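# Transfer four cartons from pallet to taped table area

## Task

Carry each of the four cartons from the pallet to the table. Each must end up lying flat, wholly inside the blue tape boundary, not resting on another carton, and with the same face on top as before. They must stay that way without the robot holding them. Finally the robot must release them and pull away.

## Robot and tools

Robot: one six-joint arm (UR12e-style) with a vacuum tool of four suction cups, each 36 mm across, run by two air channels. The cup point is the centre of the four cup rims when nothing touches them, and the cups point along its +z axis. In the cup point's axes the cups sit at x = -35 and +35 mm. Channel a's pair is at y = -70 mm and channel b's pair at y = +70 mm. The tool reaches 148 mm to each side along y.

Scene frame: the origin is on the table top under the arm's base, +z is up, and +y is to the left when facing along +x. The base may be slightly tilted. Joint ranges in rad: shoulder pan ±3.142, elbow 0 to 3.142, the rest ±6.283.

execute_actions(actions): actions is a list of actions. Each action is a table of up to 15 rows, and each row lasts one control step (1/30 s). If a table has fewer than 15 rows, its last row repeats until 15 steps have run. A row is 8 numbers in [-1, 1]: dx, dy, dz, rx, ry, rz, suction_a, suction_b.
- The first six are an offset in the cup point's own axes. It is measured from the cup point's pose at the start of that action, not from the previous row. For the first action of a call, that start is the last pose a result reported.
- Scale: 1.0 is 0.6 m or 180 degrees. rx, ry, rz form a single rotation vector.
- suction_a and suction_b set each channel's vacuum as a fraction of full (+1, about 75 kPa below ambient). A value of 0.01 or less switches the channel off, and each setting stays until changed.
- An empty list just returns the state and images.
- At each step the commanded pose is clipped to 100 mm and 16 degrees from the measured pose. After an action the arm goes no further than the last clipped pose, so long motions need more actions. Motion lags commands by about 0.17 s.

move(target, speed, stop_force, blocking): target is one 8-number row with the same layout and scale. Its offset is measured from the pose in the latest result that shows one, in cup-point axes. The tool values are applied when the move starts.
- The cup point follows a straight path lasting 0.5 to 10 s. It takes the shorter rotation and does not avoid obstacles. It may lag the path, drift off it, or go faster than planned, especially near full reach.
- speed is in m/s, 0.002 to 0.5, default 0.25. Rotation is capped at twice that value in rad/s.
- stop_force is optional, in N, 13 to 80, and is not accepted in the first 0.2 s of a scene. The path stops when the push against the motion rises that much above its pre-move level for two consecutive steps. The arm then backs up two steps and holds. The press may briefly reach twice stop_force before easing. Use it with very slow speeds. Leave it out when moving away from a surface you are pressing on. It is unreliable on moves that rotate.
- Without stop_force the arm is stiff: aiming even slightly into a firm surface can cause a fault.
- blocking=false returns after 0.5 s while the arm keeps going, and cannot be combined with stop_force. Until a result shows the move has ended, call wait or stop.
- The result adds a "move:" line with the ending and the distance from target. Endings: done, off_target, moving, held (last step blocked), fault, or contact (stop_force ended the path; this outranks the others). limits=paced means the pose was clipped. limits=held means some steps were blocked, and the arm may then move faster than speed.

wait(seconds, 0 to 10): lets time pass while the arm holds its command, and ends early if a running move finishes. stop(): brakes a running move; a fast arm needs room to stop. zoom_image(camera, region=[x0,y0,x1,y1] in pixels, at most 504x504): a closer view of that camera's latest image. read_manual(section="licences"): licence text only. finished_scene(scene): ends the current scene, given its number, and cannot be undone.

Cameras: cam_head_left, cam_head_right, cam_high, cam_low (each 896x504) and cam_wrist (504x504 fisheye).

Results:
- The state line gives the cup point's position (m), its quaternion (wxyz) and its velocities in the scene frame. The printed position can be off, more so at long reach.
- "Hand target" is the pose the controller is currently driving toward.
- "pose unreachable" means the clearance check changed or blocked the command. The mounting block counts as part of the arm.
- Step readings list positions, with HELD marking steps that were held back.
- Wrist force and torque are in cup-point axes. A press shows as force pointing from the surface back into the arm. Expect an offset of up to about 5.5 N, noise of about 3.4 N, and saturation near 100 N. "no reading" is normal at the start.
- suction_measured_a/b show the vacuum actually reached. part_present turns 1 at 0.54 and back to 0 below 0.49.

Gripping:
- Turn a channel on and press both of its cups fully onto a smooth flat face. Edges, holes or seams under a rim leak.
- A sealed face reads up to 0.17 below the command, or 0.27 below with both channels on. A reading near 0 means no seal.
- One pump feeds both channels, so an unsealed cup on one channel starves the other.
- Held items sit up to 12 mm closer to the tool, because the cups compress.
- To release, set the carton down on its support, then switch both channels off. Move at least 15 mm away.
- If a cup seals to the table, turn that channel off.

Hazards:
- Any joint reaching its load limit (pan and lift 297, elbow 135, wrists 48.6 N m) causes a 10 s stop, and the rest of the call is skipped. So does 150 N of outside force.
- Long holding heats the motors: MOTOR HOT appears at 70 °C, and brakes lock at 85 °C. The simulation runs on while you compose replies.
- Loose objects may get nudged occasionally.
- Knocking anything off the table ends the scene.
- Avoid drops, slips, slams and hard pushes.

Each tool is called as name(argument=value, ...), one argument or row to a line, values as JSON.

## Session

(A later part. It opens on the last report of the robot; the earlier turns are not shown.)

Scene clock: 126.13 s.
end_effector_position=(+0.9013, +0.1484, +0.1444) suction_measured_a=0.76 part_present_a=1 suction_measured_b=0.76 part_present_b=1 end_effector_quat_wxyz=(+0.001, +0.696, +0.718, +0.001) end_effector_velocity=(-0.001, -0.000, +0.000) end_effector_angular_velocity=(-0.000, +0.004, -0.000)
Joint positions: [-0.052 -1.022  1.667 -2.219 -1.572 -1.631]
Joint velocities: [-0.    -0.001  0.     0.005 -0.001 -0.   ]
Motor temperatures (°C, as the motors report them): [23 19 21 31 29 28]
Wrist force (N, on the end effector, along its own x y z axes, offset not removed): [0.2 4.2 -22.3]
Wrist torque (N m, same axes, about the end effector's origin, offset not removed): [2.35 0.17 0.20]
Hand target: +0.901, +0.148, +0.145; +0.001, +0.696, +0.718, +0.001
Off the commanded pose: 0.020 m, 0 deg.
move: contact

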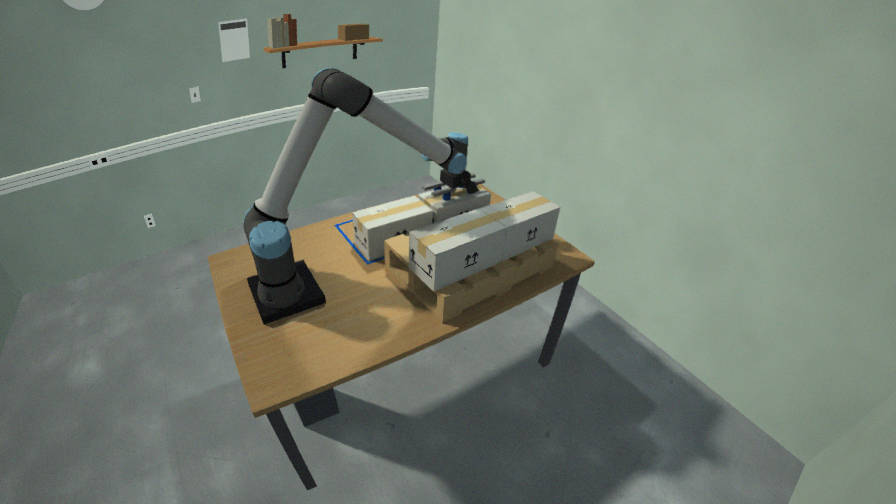

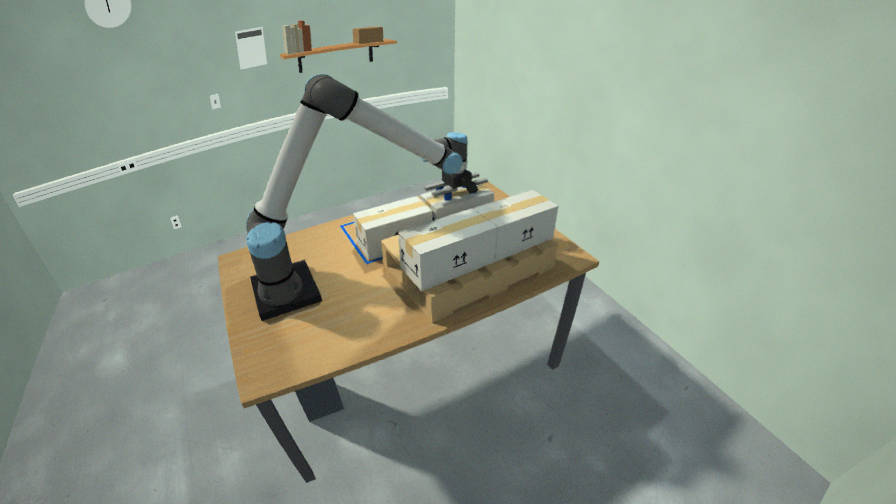

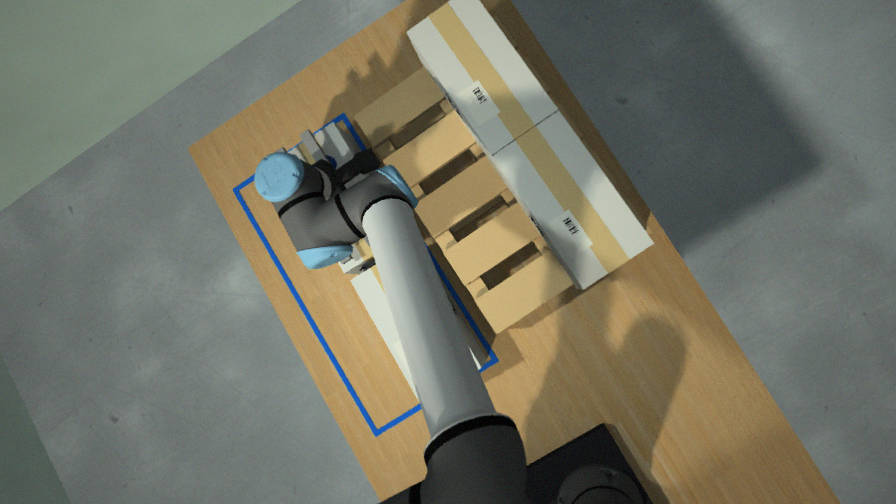

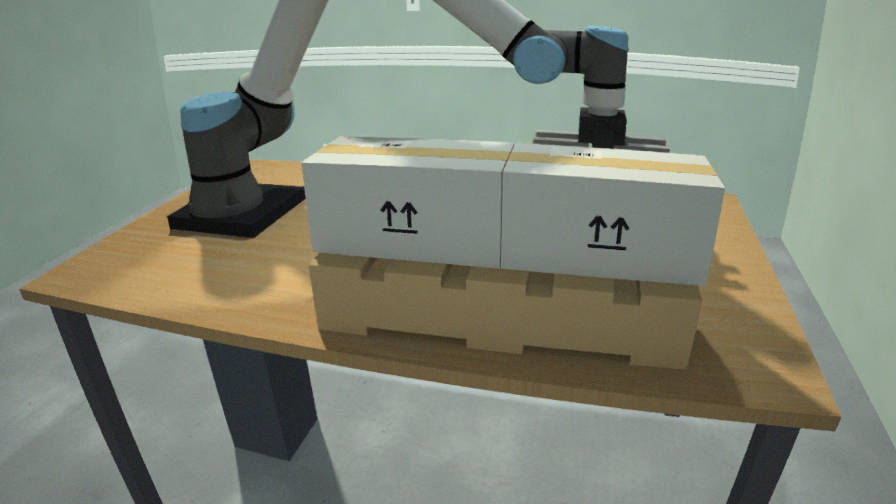

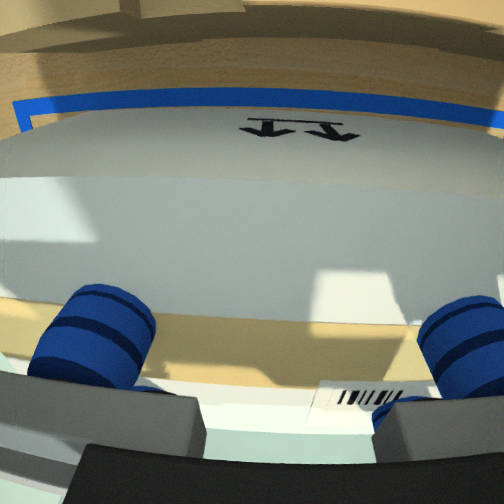

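execute_actions(
  actions=[
    [[0,0,-0.002,0,0,0,0,0],[0,0,-0.002,0,0,0,0,0],[0,0,-0.002,0,0,0,0,0],[0,0,-0.002,0,0,0,0,0],[0,0,-0.002,0,0,0,0,0],[0,0,-0.002,0,0,0,0,0],[0,0,-0.03,0,0,0,0,0]],
  ],
)

move(
  target=[-0.28,0,-0.235,0,0,0,0,0],
  speed=0.4,
)

move(
  target=[-0.385,0.022,0.012,0,0,-0.013,0,0],
  speed=0.4,
)

Scene clock: 135.03 s.
end_effector_position=(+0.9012, +0.1484, +0.1598) suction_measured_a=0.01 part_present_a=0 suction_measured_b=0.01 part_present_b=0 end_effector_quat_wxyz=(+0.001, +0.696, +0.718, +0.001) end_effector_velocity=(+0.001, +0.000, +0.021) end_effector_angular_velocity=(-0.000, -0.002, +0.000)
Joint positions: [-0.052 -1.037  1.659 -2.196 -1.572 -1.631]
Joint velocities: [ 0.    -0.019 -0.013  0.03  -0.     0.   ]
Motor temperatures (°C, as the motors report them): [23 19 21 31 29 28]
Wrist force (N, on the end effector, along its own x y z axes, offset not removed): [0.1 0.5 -1.2]
Wrist torque (N m, same axes, about the end effector's origin, offset not removed): [0.02 -0.21 0.02]
Hand target: +0.901, +0.148, +0.162; +0.001, +0.696, +0.718, +0.001
Off the commanded pose: 0.003 m, 0 deg.
Step readings (end_effector_position):
0: (+0.9013, +0.1484, +0.1449)
1: (+0.9013, +0.1484, +0.1449)
2: (+0.9014, +0.1484, +0.1450)
4: (+0.9017, +0.1484, +0.1458)
8: (+0.9015, +0.1484, +0.1478)
15: end_effector_position above

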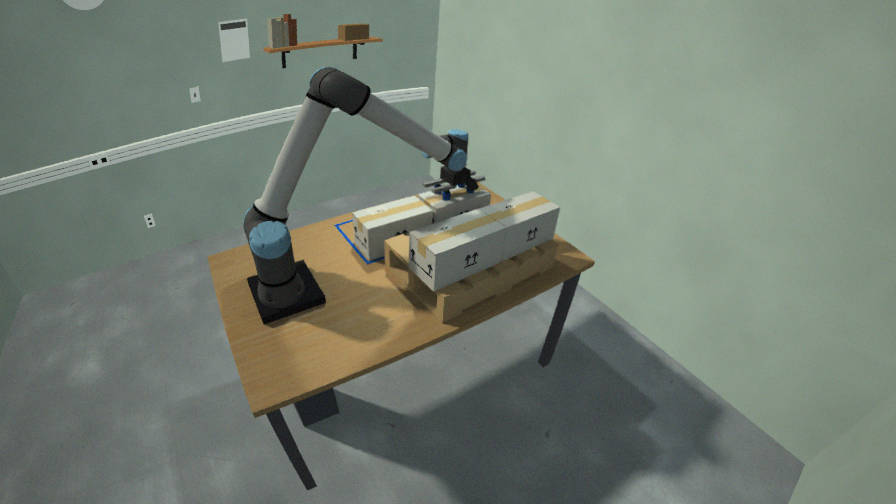

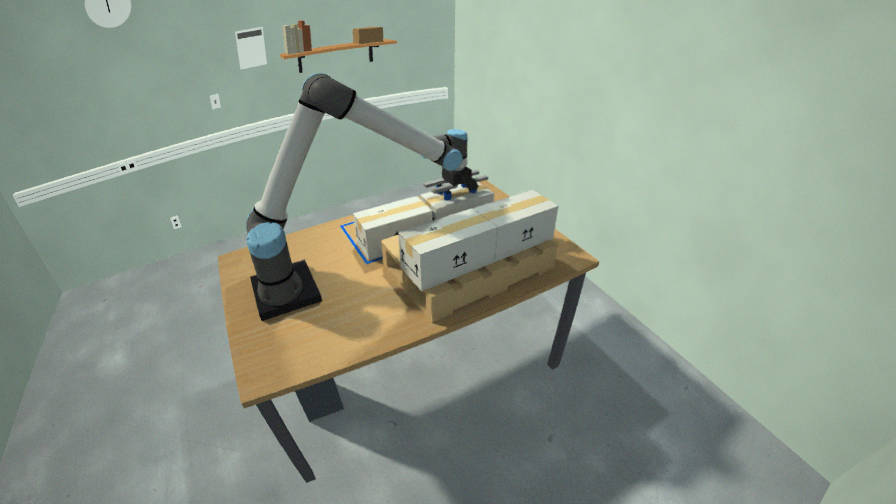

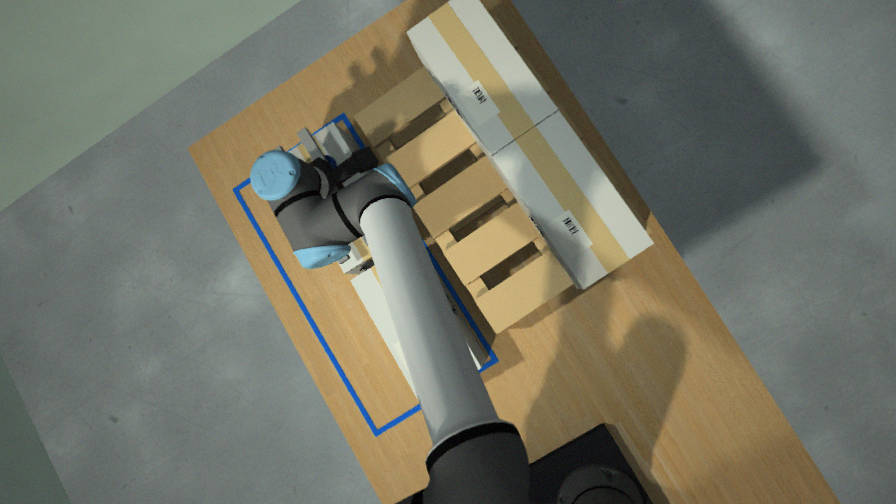

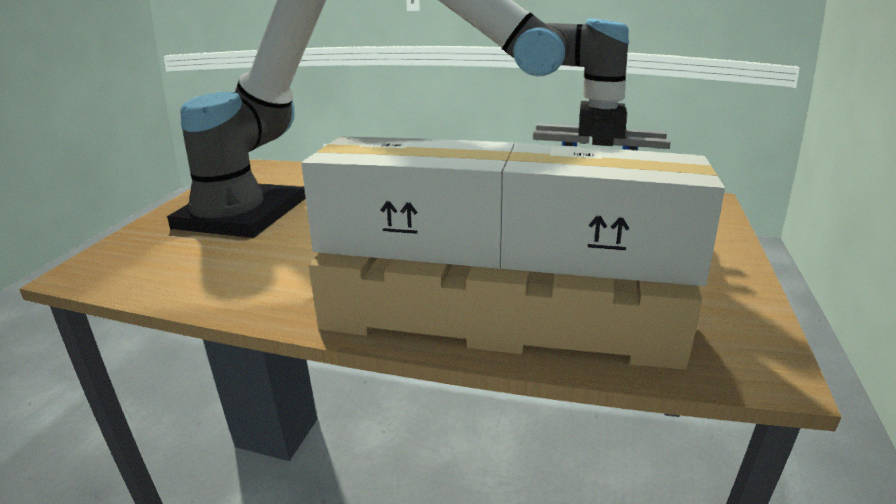

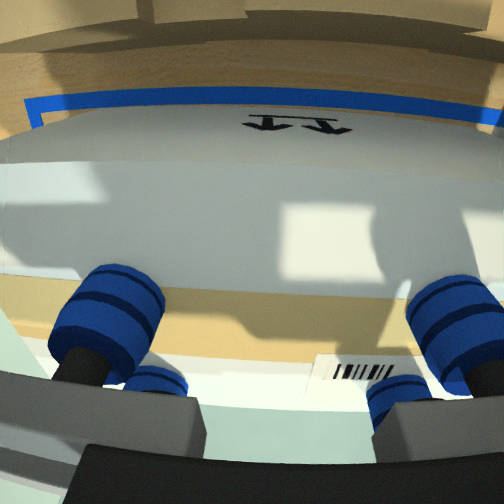

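Scene clock: 136.37 s.
end_effector_position=(+0.9063, -0.0192, +0.3005) suction_measured_a=0.01 part_present_a=0 suction_measured_b=0.01 part_present_b=0 end_effector_quat_wxyz=(+0.001, +0.696, +0.718, +0.001) end_effector_velocity=(+0.000, -0.002, +0.001) end_effector_angular_velocity=(+0.000, +0.001, +0.000)
Joint positions: [-0.238 -1.161  1.568 -1.981 -1.571 -1.817]
Joint velocities: [-0.002 -0.    -0.002  0.004  0.    -0.002]
Motor temperatures (°C, as the motors report them): [23 19 21 31 29 28]
Wrist force (N, on the end effector, along its own x y z axes, offset not removed): [0.5 0.9 -0.9]
Wrist torque (N m, same axes, about the end effector's origin, offset not removed): [0.06 -0.11 0.19]
Hand target: +0.906, -0.019, +0.301; +0.001, +0.696, +0.718, +0.001
Off the commanded pose: 0.000 m, 0 deg.
move: done

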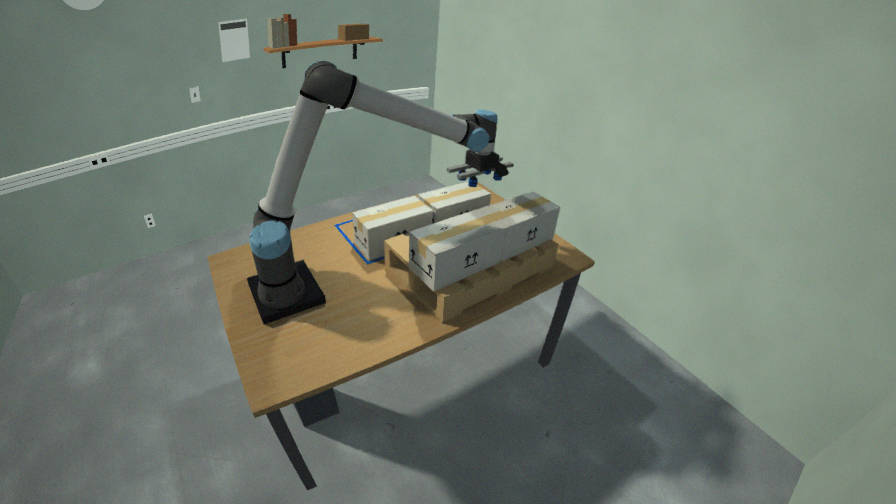

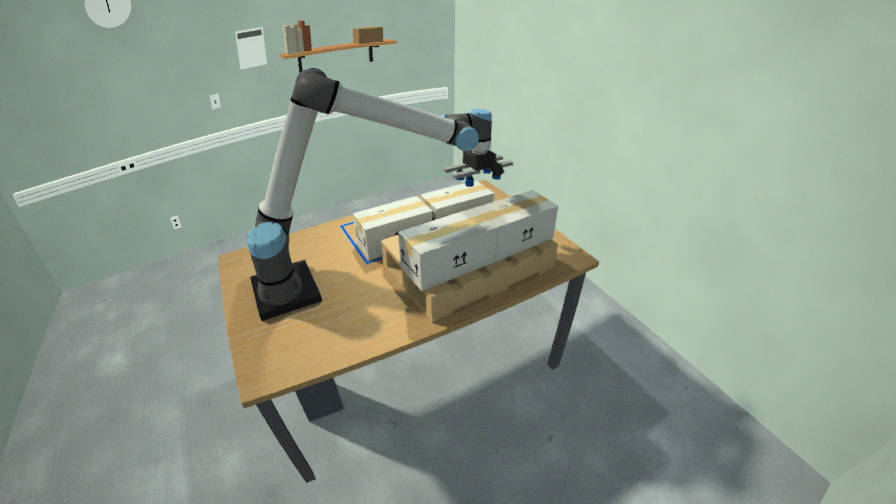

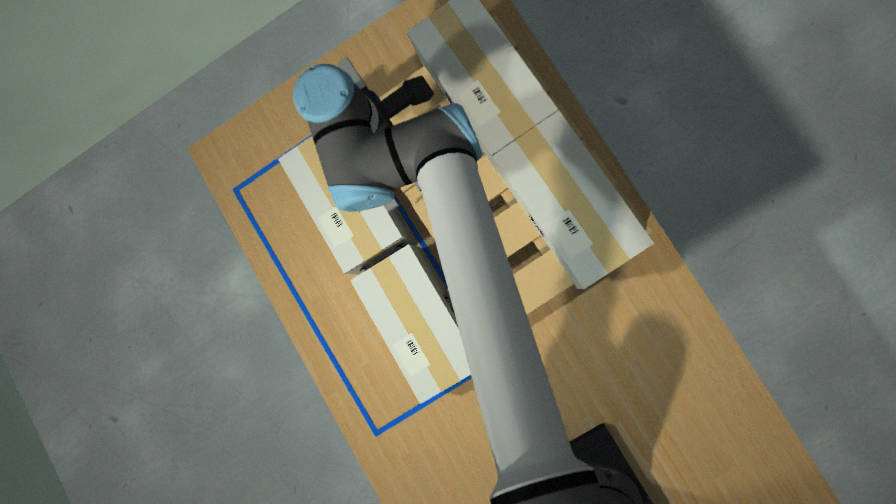

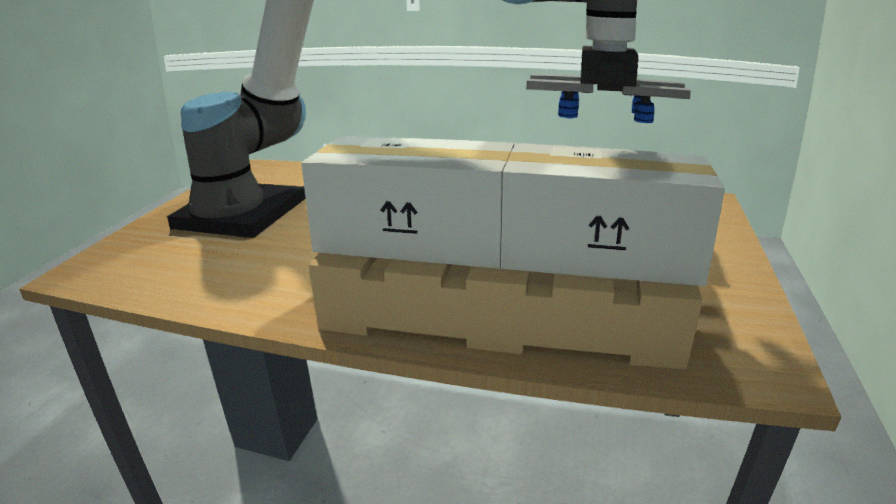

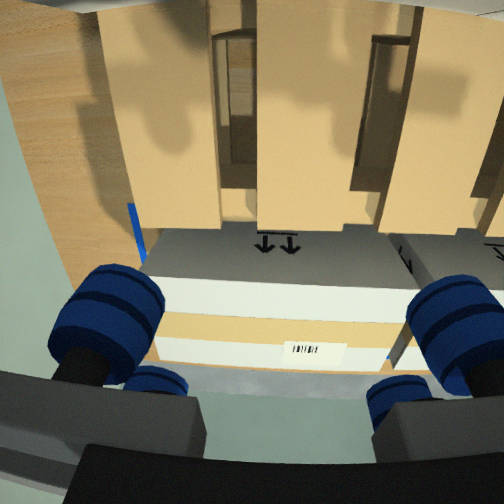

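Scene clock: 137.73 s.
end_effector_position=(+0.9269, -0.2492, +0.2934) suction_measured_a=0.01 part_present_a=0 suction_measured_b=0.01 part_present_b=0 end_effector_quat_wxyz=(+0.001, +0.681, +0.732, +0.001) end_effector_velocity=(+0.001, -0.002, -0.001) end_effector_angular_velocity=(+0.001, +0.001, +0.001)
Joint positions: [-0.468 -1.074  1.451 -1.951 -1.571 -2.089]
Joint velocities: [-0.002  0.003 -0.003  0.002  0.001 -0.003]
Motor temperatures (°C, as the motors report them): [23 19 21 31 29 28]
Wrist force (N, on the end effector, along its own x y z axes, offset not removed): [2.5 -1.2 0.0]
Wrist torque (N m, same axes, about the end effector's origin, offset not removed): [-0.28 -0.37 0.11]
Hand target: +0.927, -0.250, +0.293; +0.001, +0.681, +0.732, +0.001
Off the commanded pose: 0.000 m, 0 deg.
move: done

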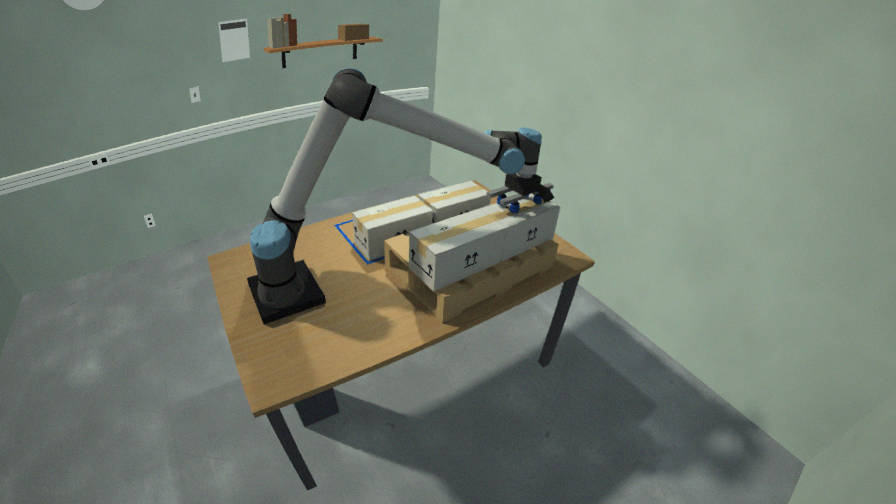

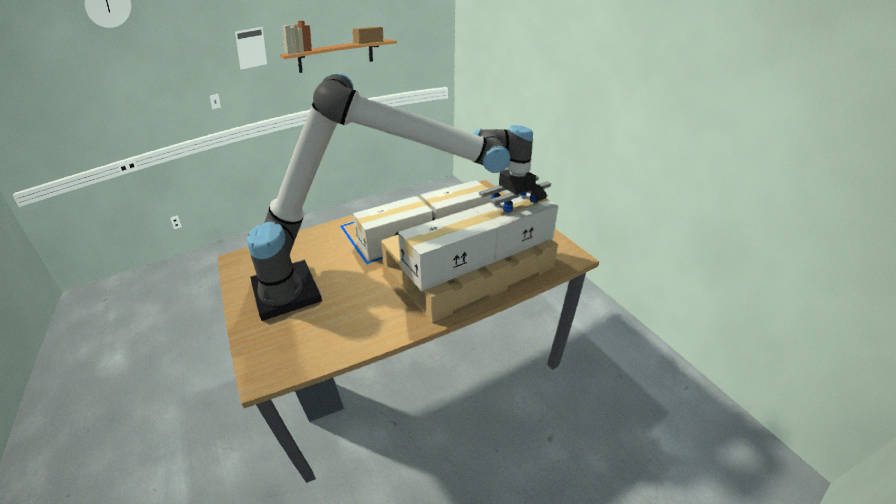

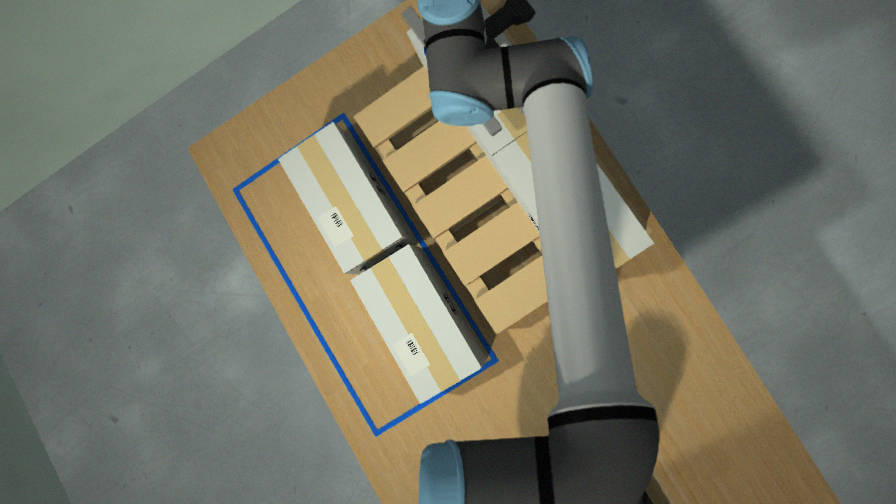

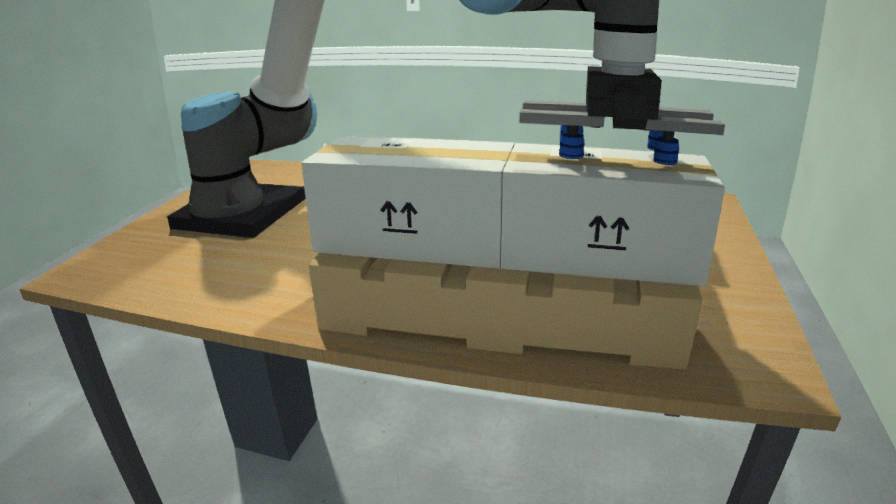

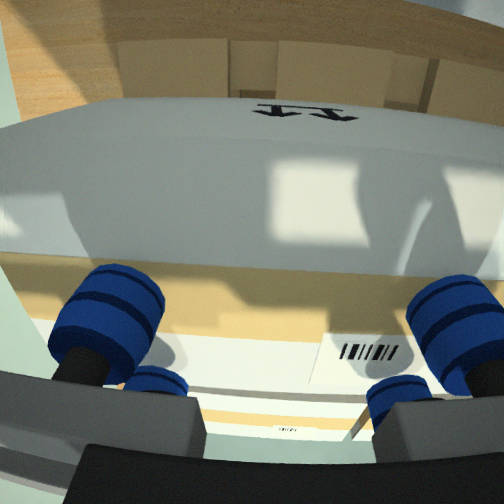

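move(
  target=[-0.008,-0.003,0.019,0,0,0,0,0],
  speed=0.08,
)

move(
  target=[0,0,0.0175,0,0,0,1,1],
  speed=0.025,
  stop_force=35,
)

Scene clock: 142.50 s.
end_effector_position=(+0.9255, -0.2540, +0.2823) suction_measured_a=0.01 part_present_a=0 suction_measured_b=0.01 part_present_b=0 end_effector_quat_wxyz=(+0.001, +0.681, +0.732, +0.001) end_effector_velocity=(-0.000, -0.000, -0.001) end_effector_angular_velocity=(-0.001, -0.001, +0.000)
Joint positions: [-0.474 -1.068  1.462 -1.968 -1.571 -2.094]
Joint velocities: [-0.     0.     0.002 -0.004 -0.    -0.001]
Motor temperatures (°C, as the motors report them): [23 19 21 31 29 28]
Wrist force (N, on the end effector, along its own x y z axes, offset not removed): [-1.8 -0.1 1.0]
Wrist torque (N m, same axes, about the end effector's origin, offset not removed): [-0.14 0.11 0.06]
Hand target: +0.925, -0.254, +0.282; +0.001, +0.681, +0.732, +0.001
Off the commanded pose: 0.000 m, 0 deg.
move: done

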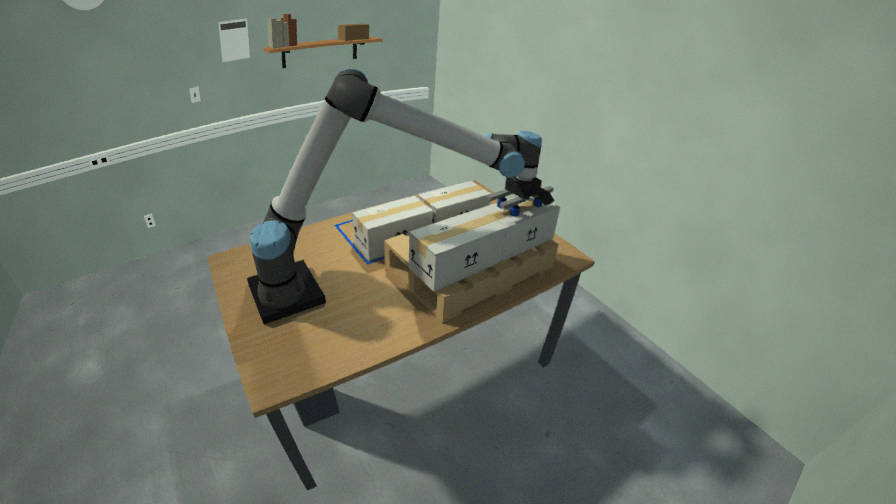

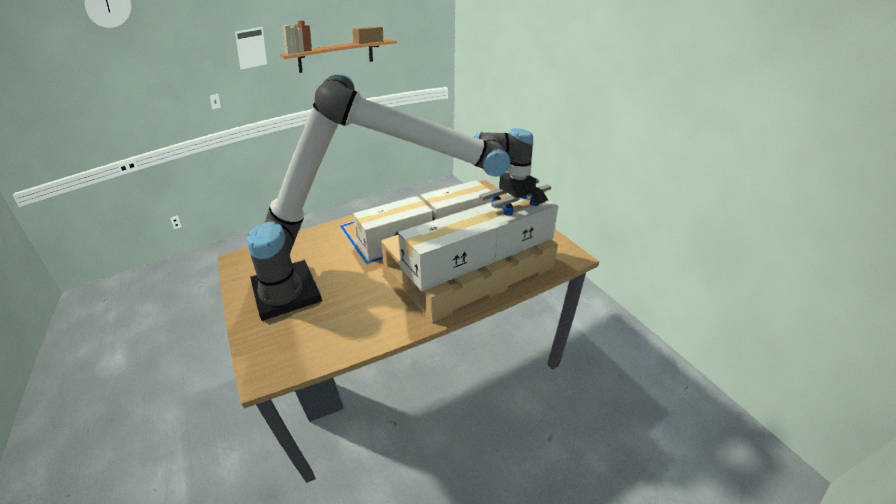

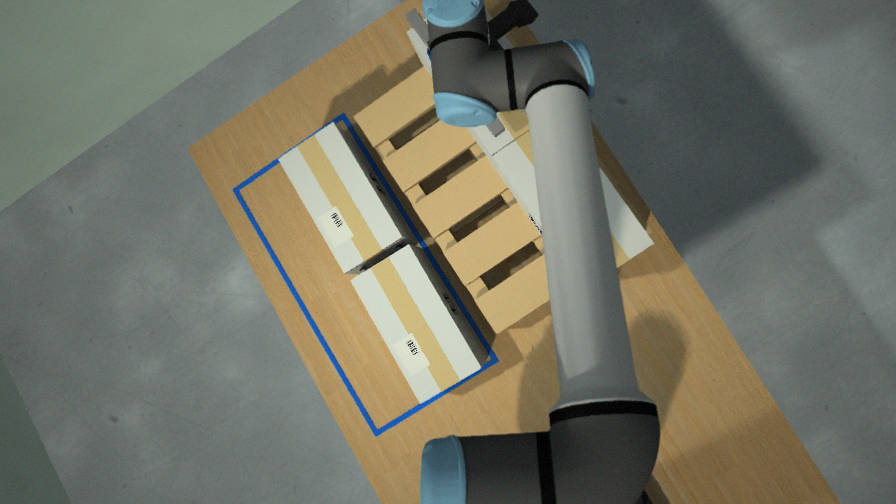

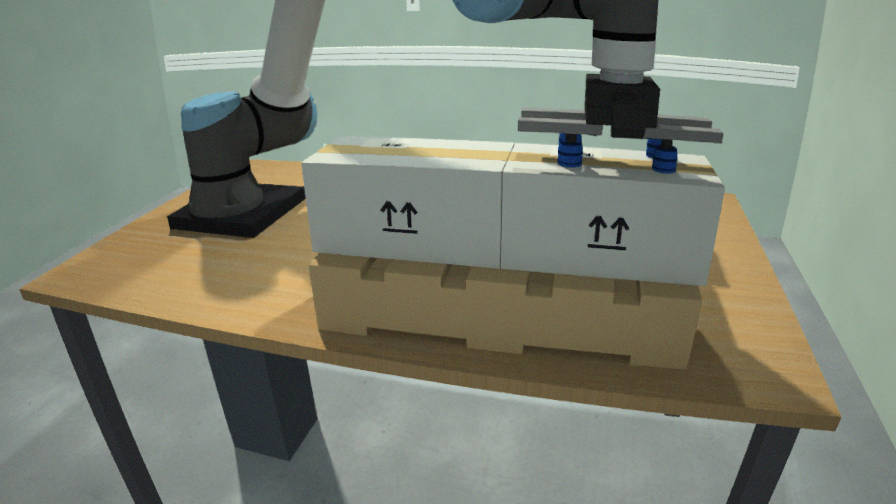

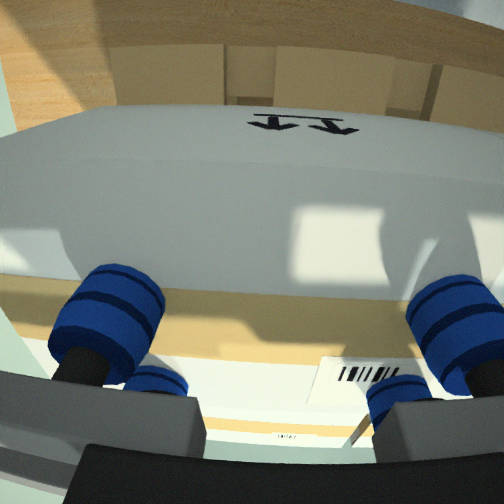

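Scene clock: 143.30 s.
end_effector_position=(+0.9255, -0.2541, +0.2722) suction_measured_a=0.61 part_present_a=1 suction_measured_b=0.61 part_present_b=1 end_effector_quat_wxyz=(+0.001, +0.681, +0.732, +0.001) end_effector_velocity=(-0.000, -0.001, -0.003) end_effector_angular_velocity=(+0.001, +0.001, -0.001)
Joint positions: [-0.474 -1.061  1.471 -1.984 -1.571 -2.094]
Joint velocities: [-0.001  0.002  0.003 -0.004  0.     0.   ]
Motor temperatures (°C, as the motors report them): [23 19 21 31 29 28]
Wrist force (N, on the end effector, along its own x y z axes, offset not removed): [3.4 -0.5 21.9]
Wrist torque (N m, same axes, about the end effector's origin, offset not removed): [-0.70 -0.09 0.00]
Hand target: +0.926, -0.254, +0.272; +0.001, +0.681, +0.732, +0.001
Off the commanded pose: 0.000 m, 0 deg.
move: done

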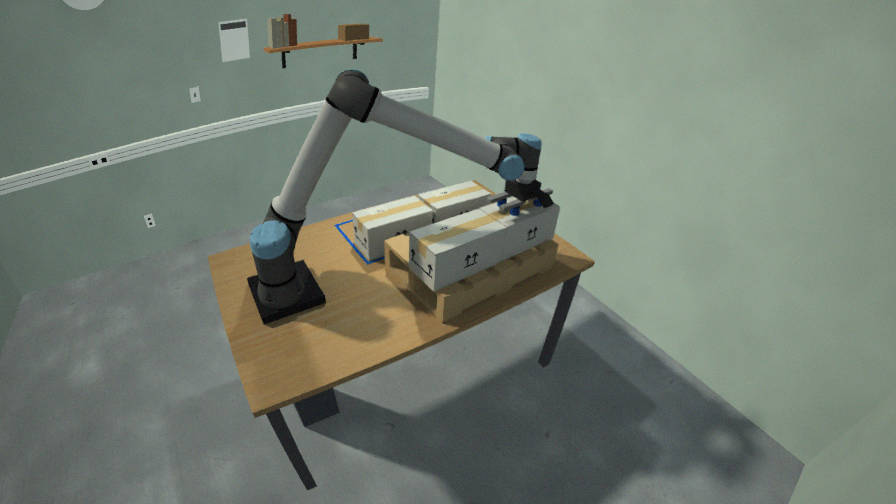

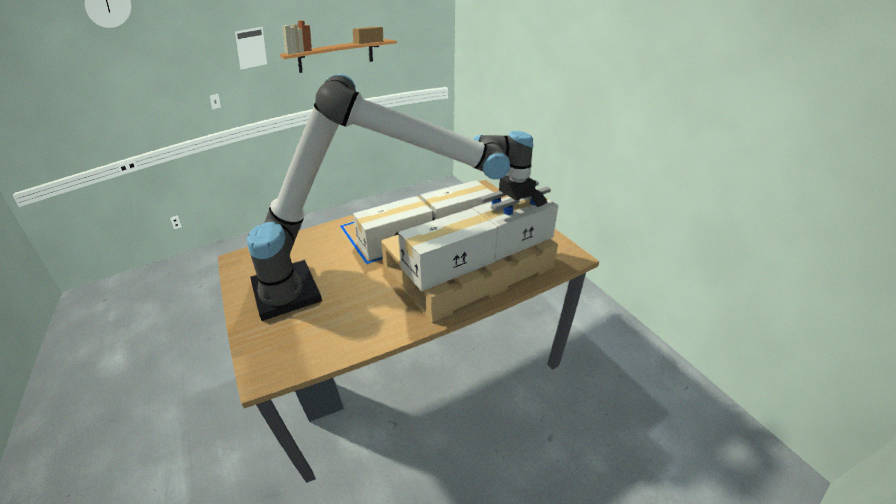

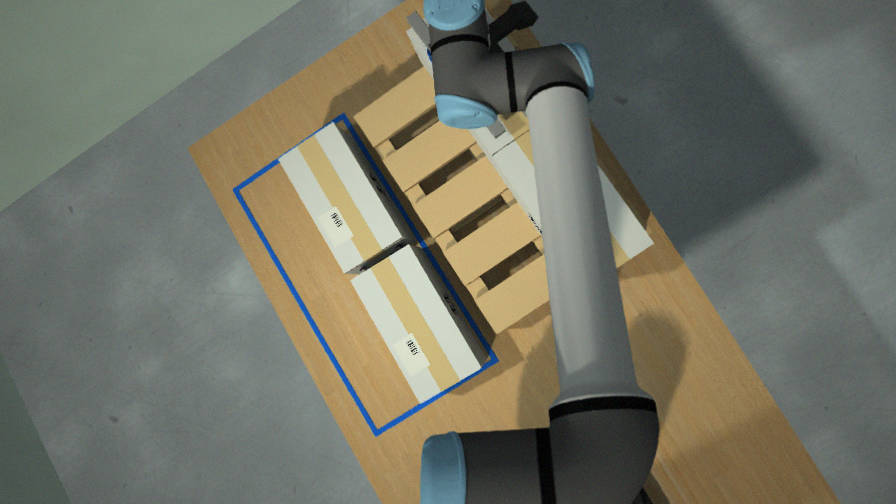

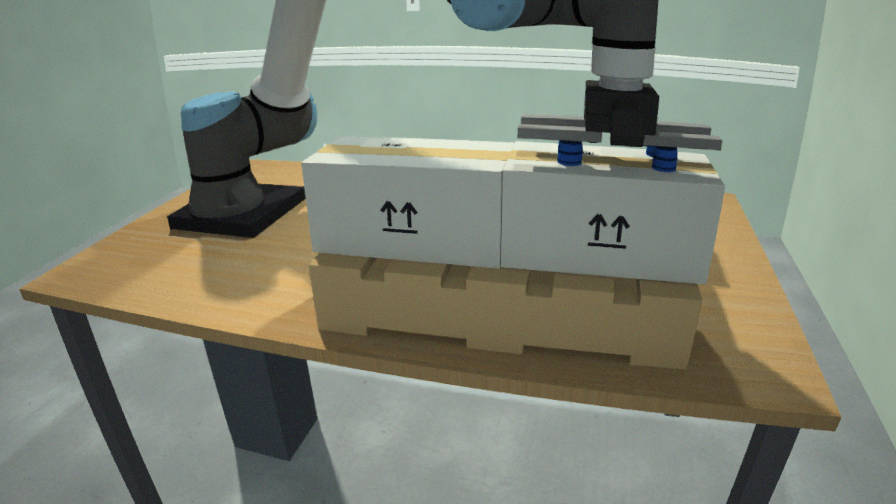

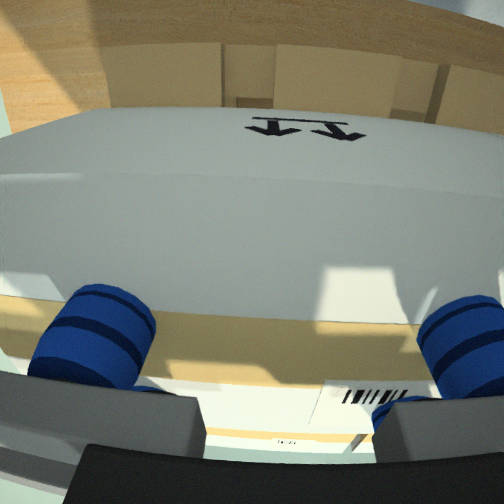

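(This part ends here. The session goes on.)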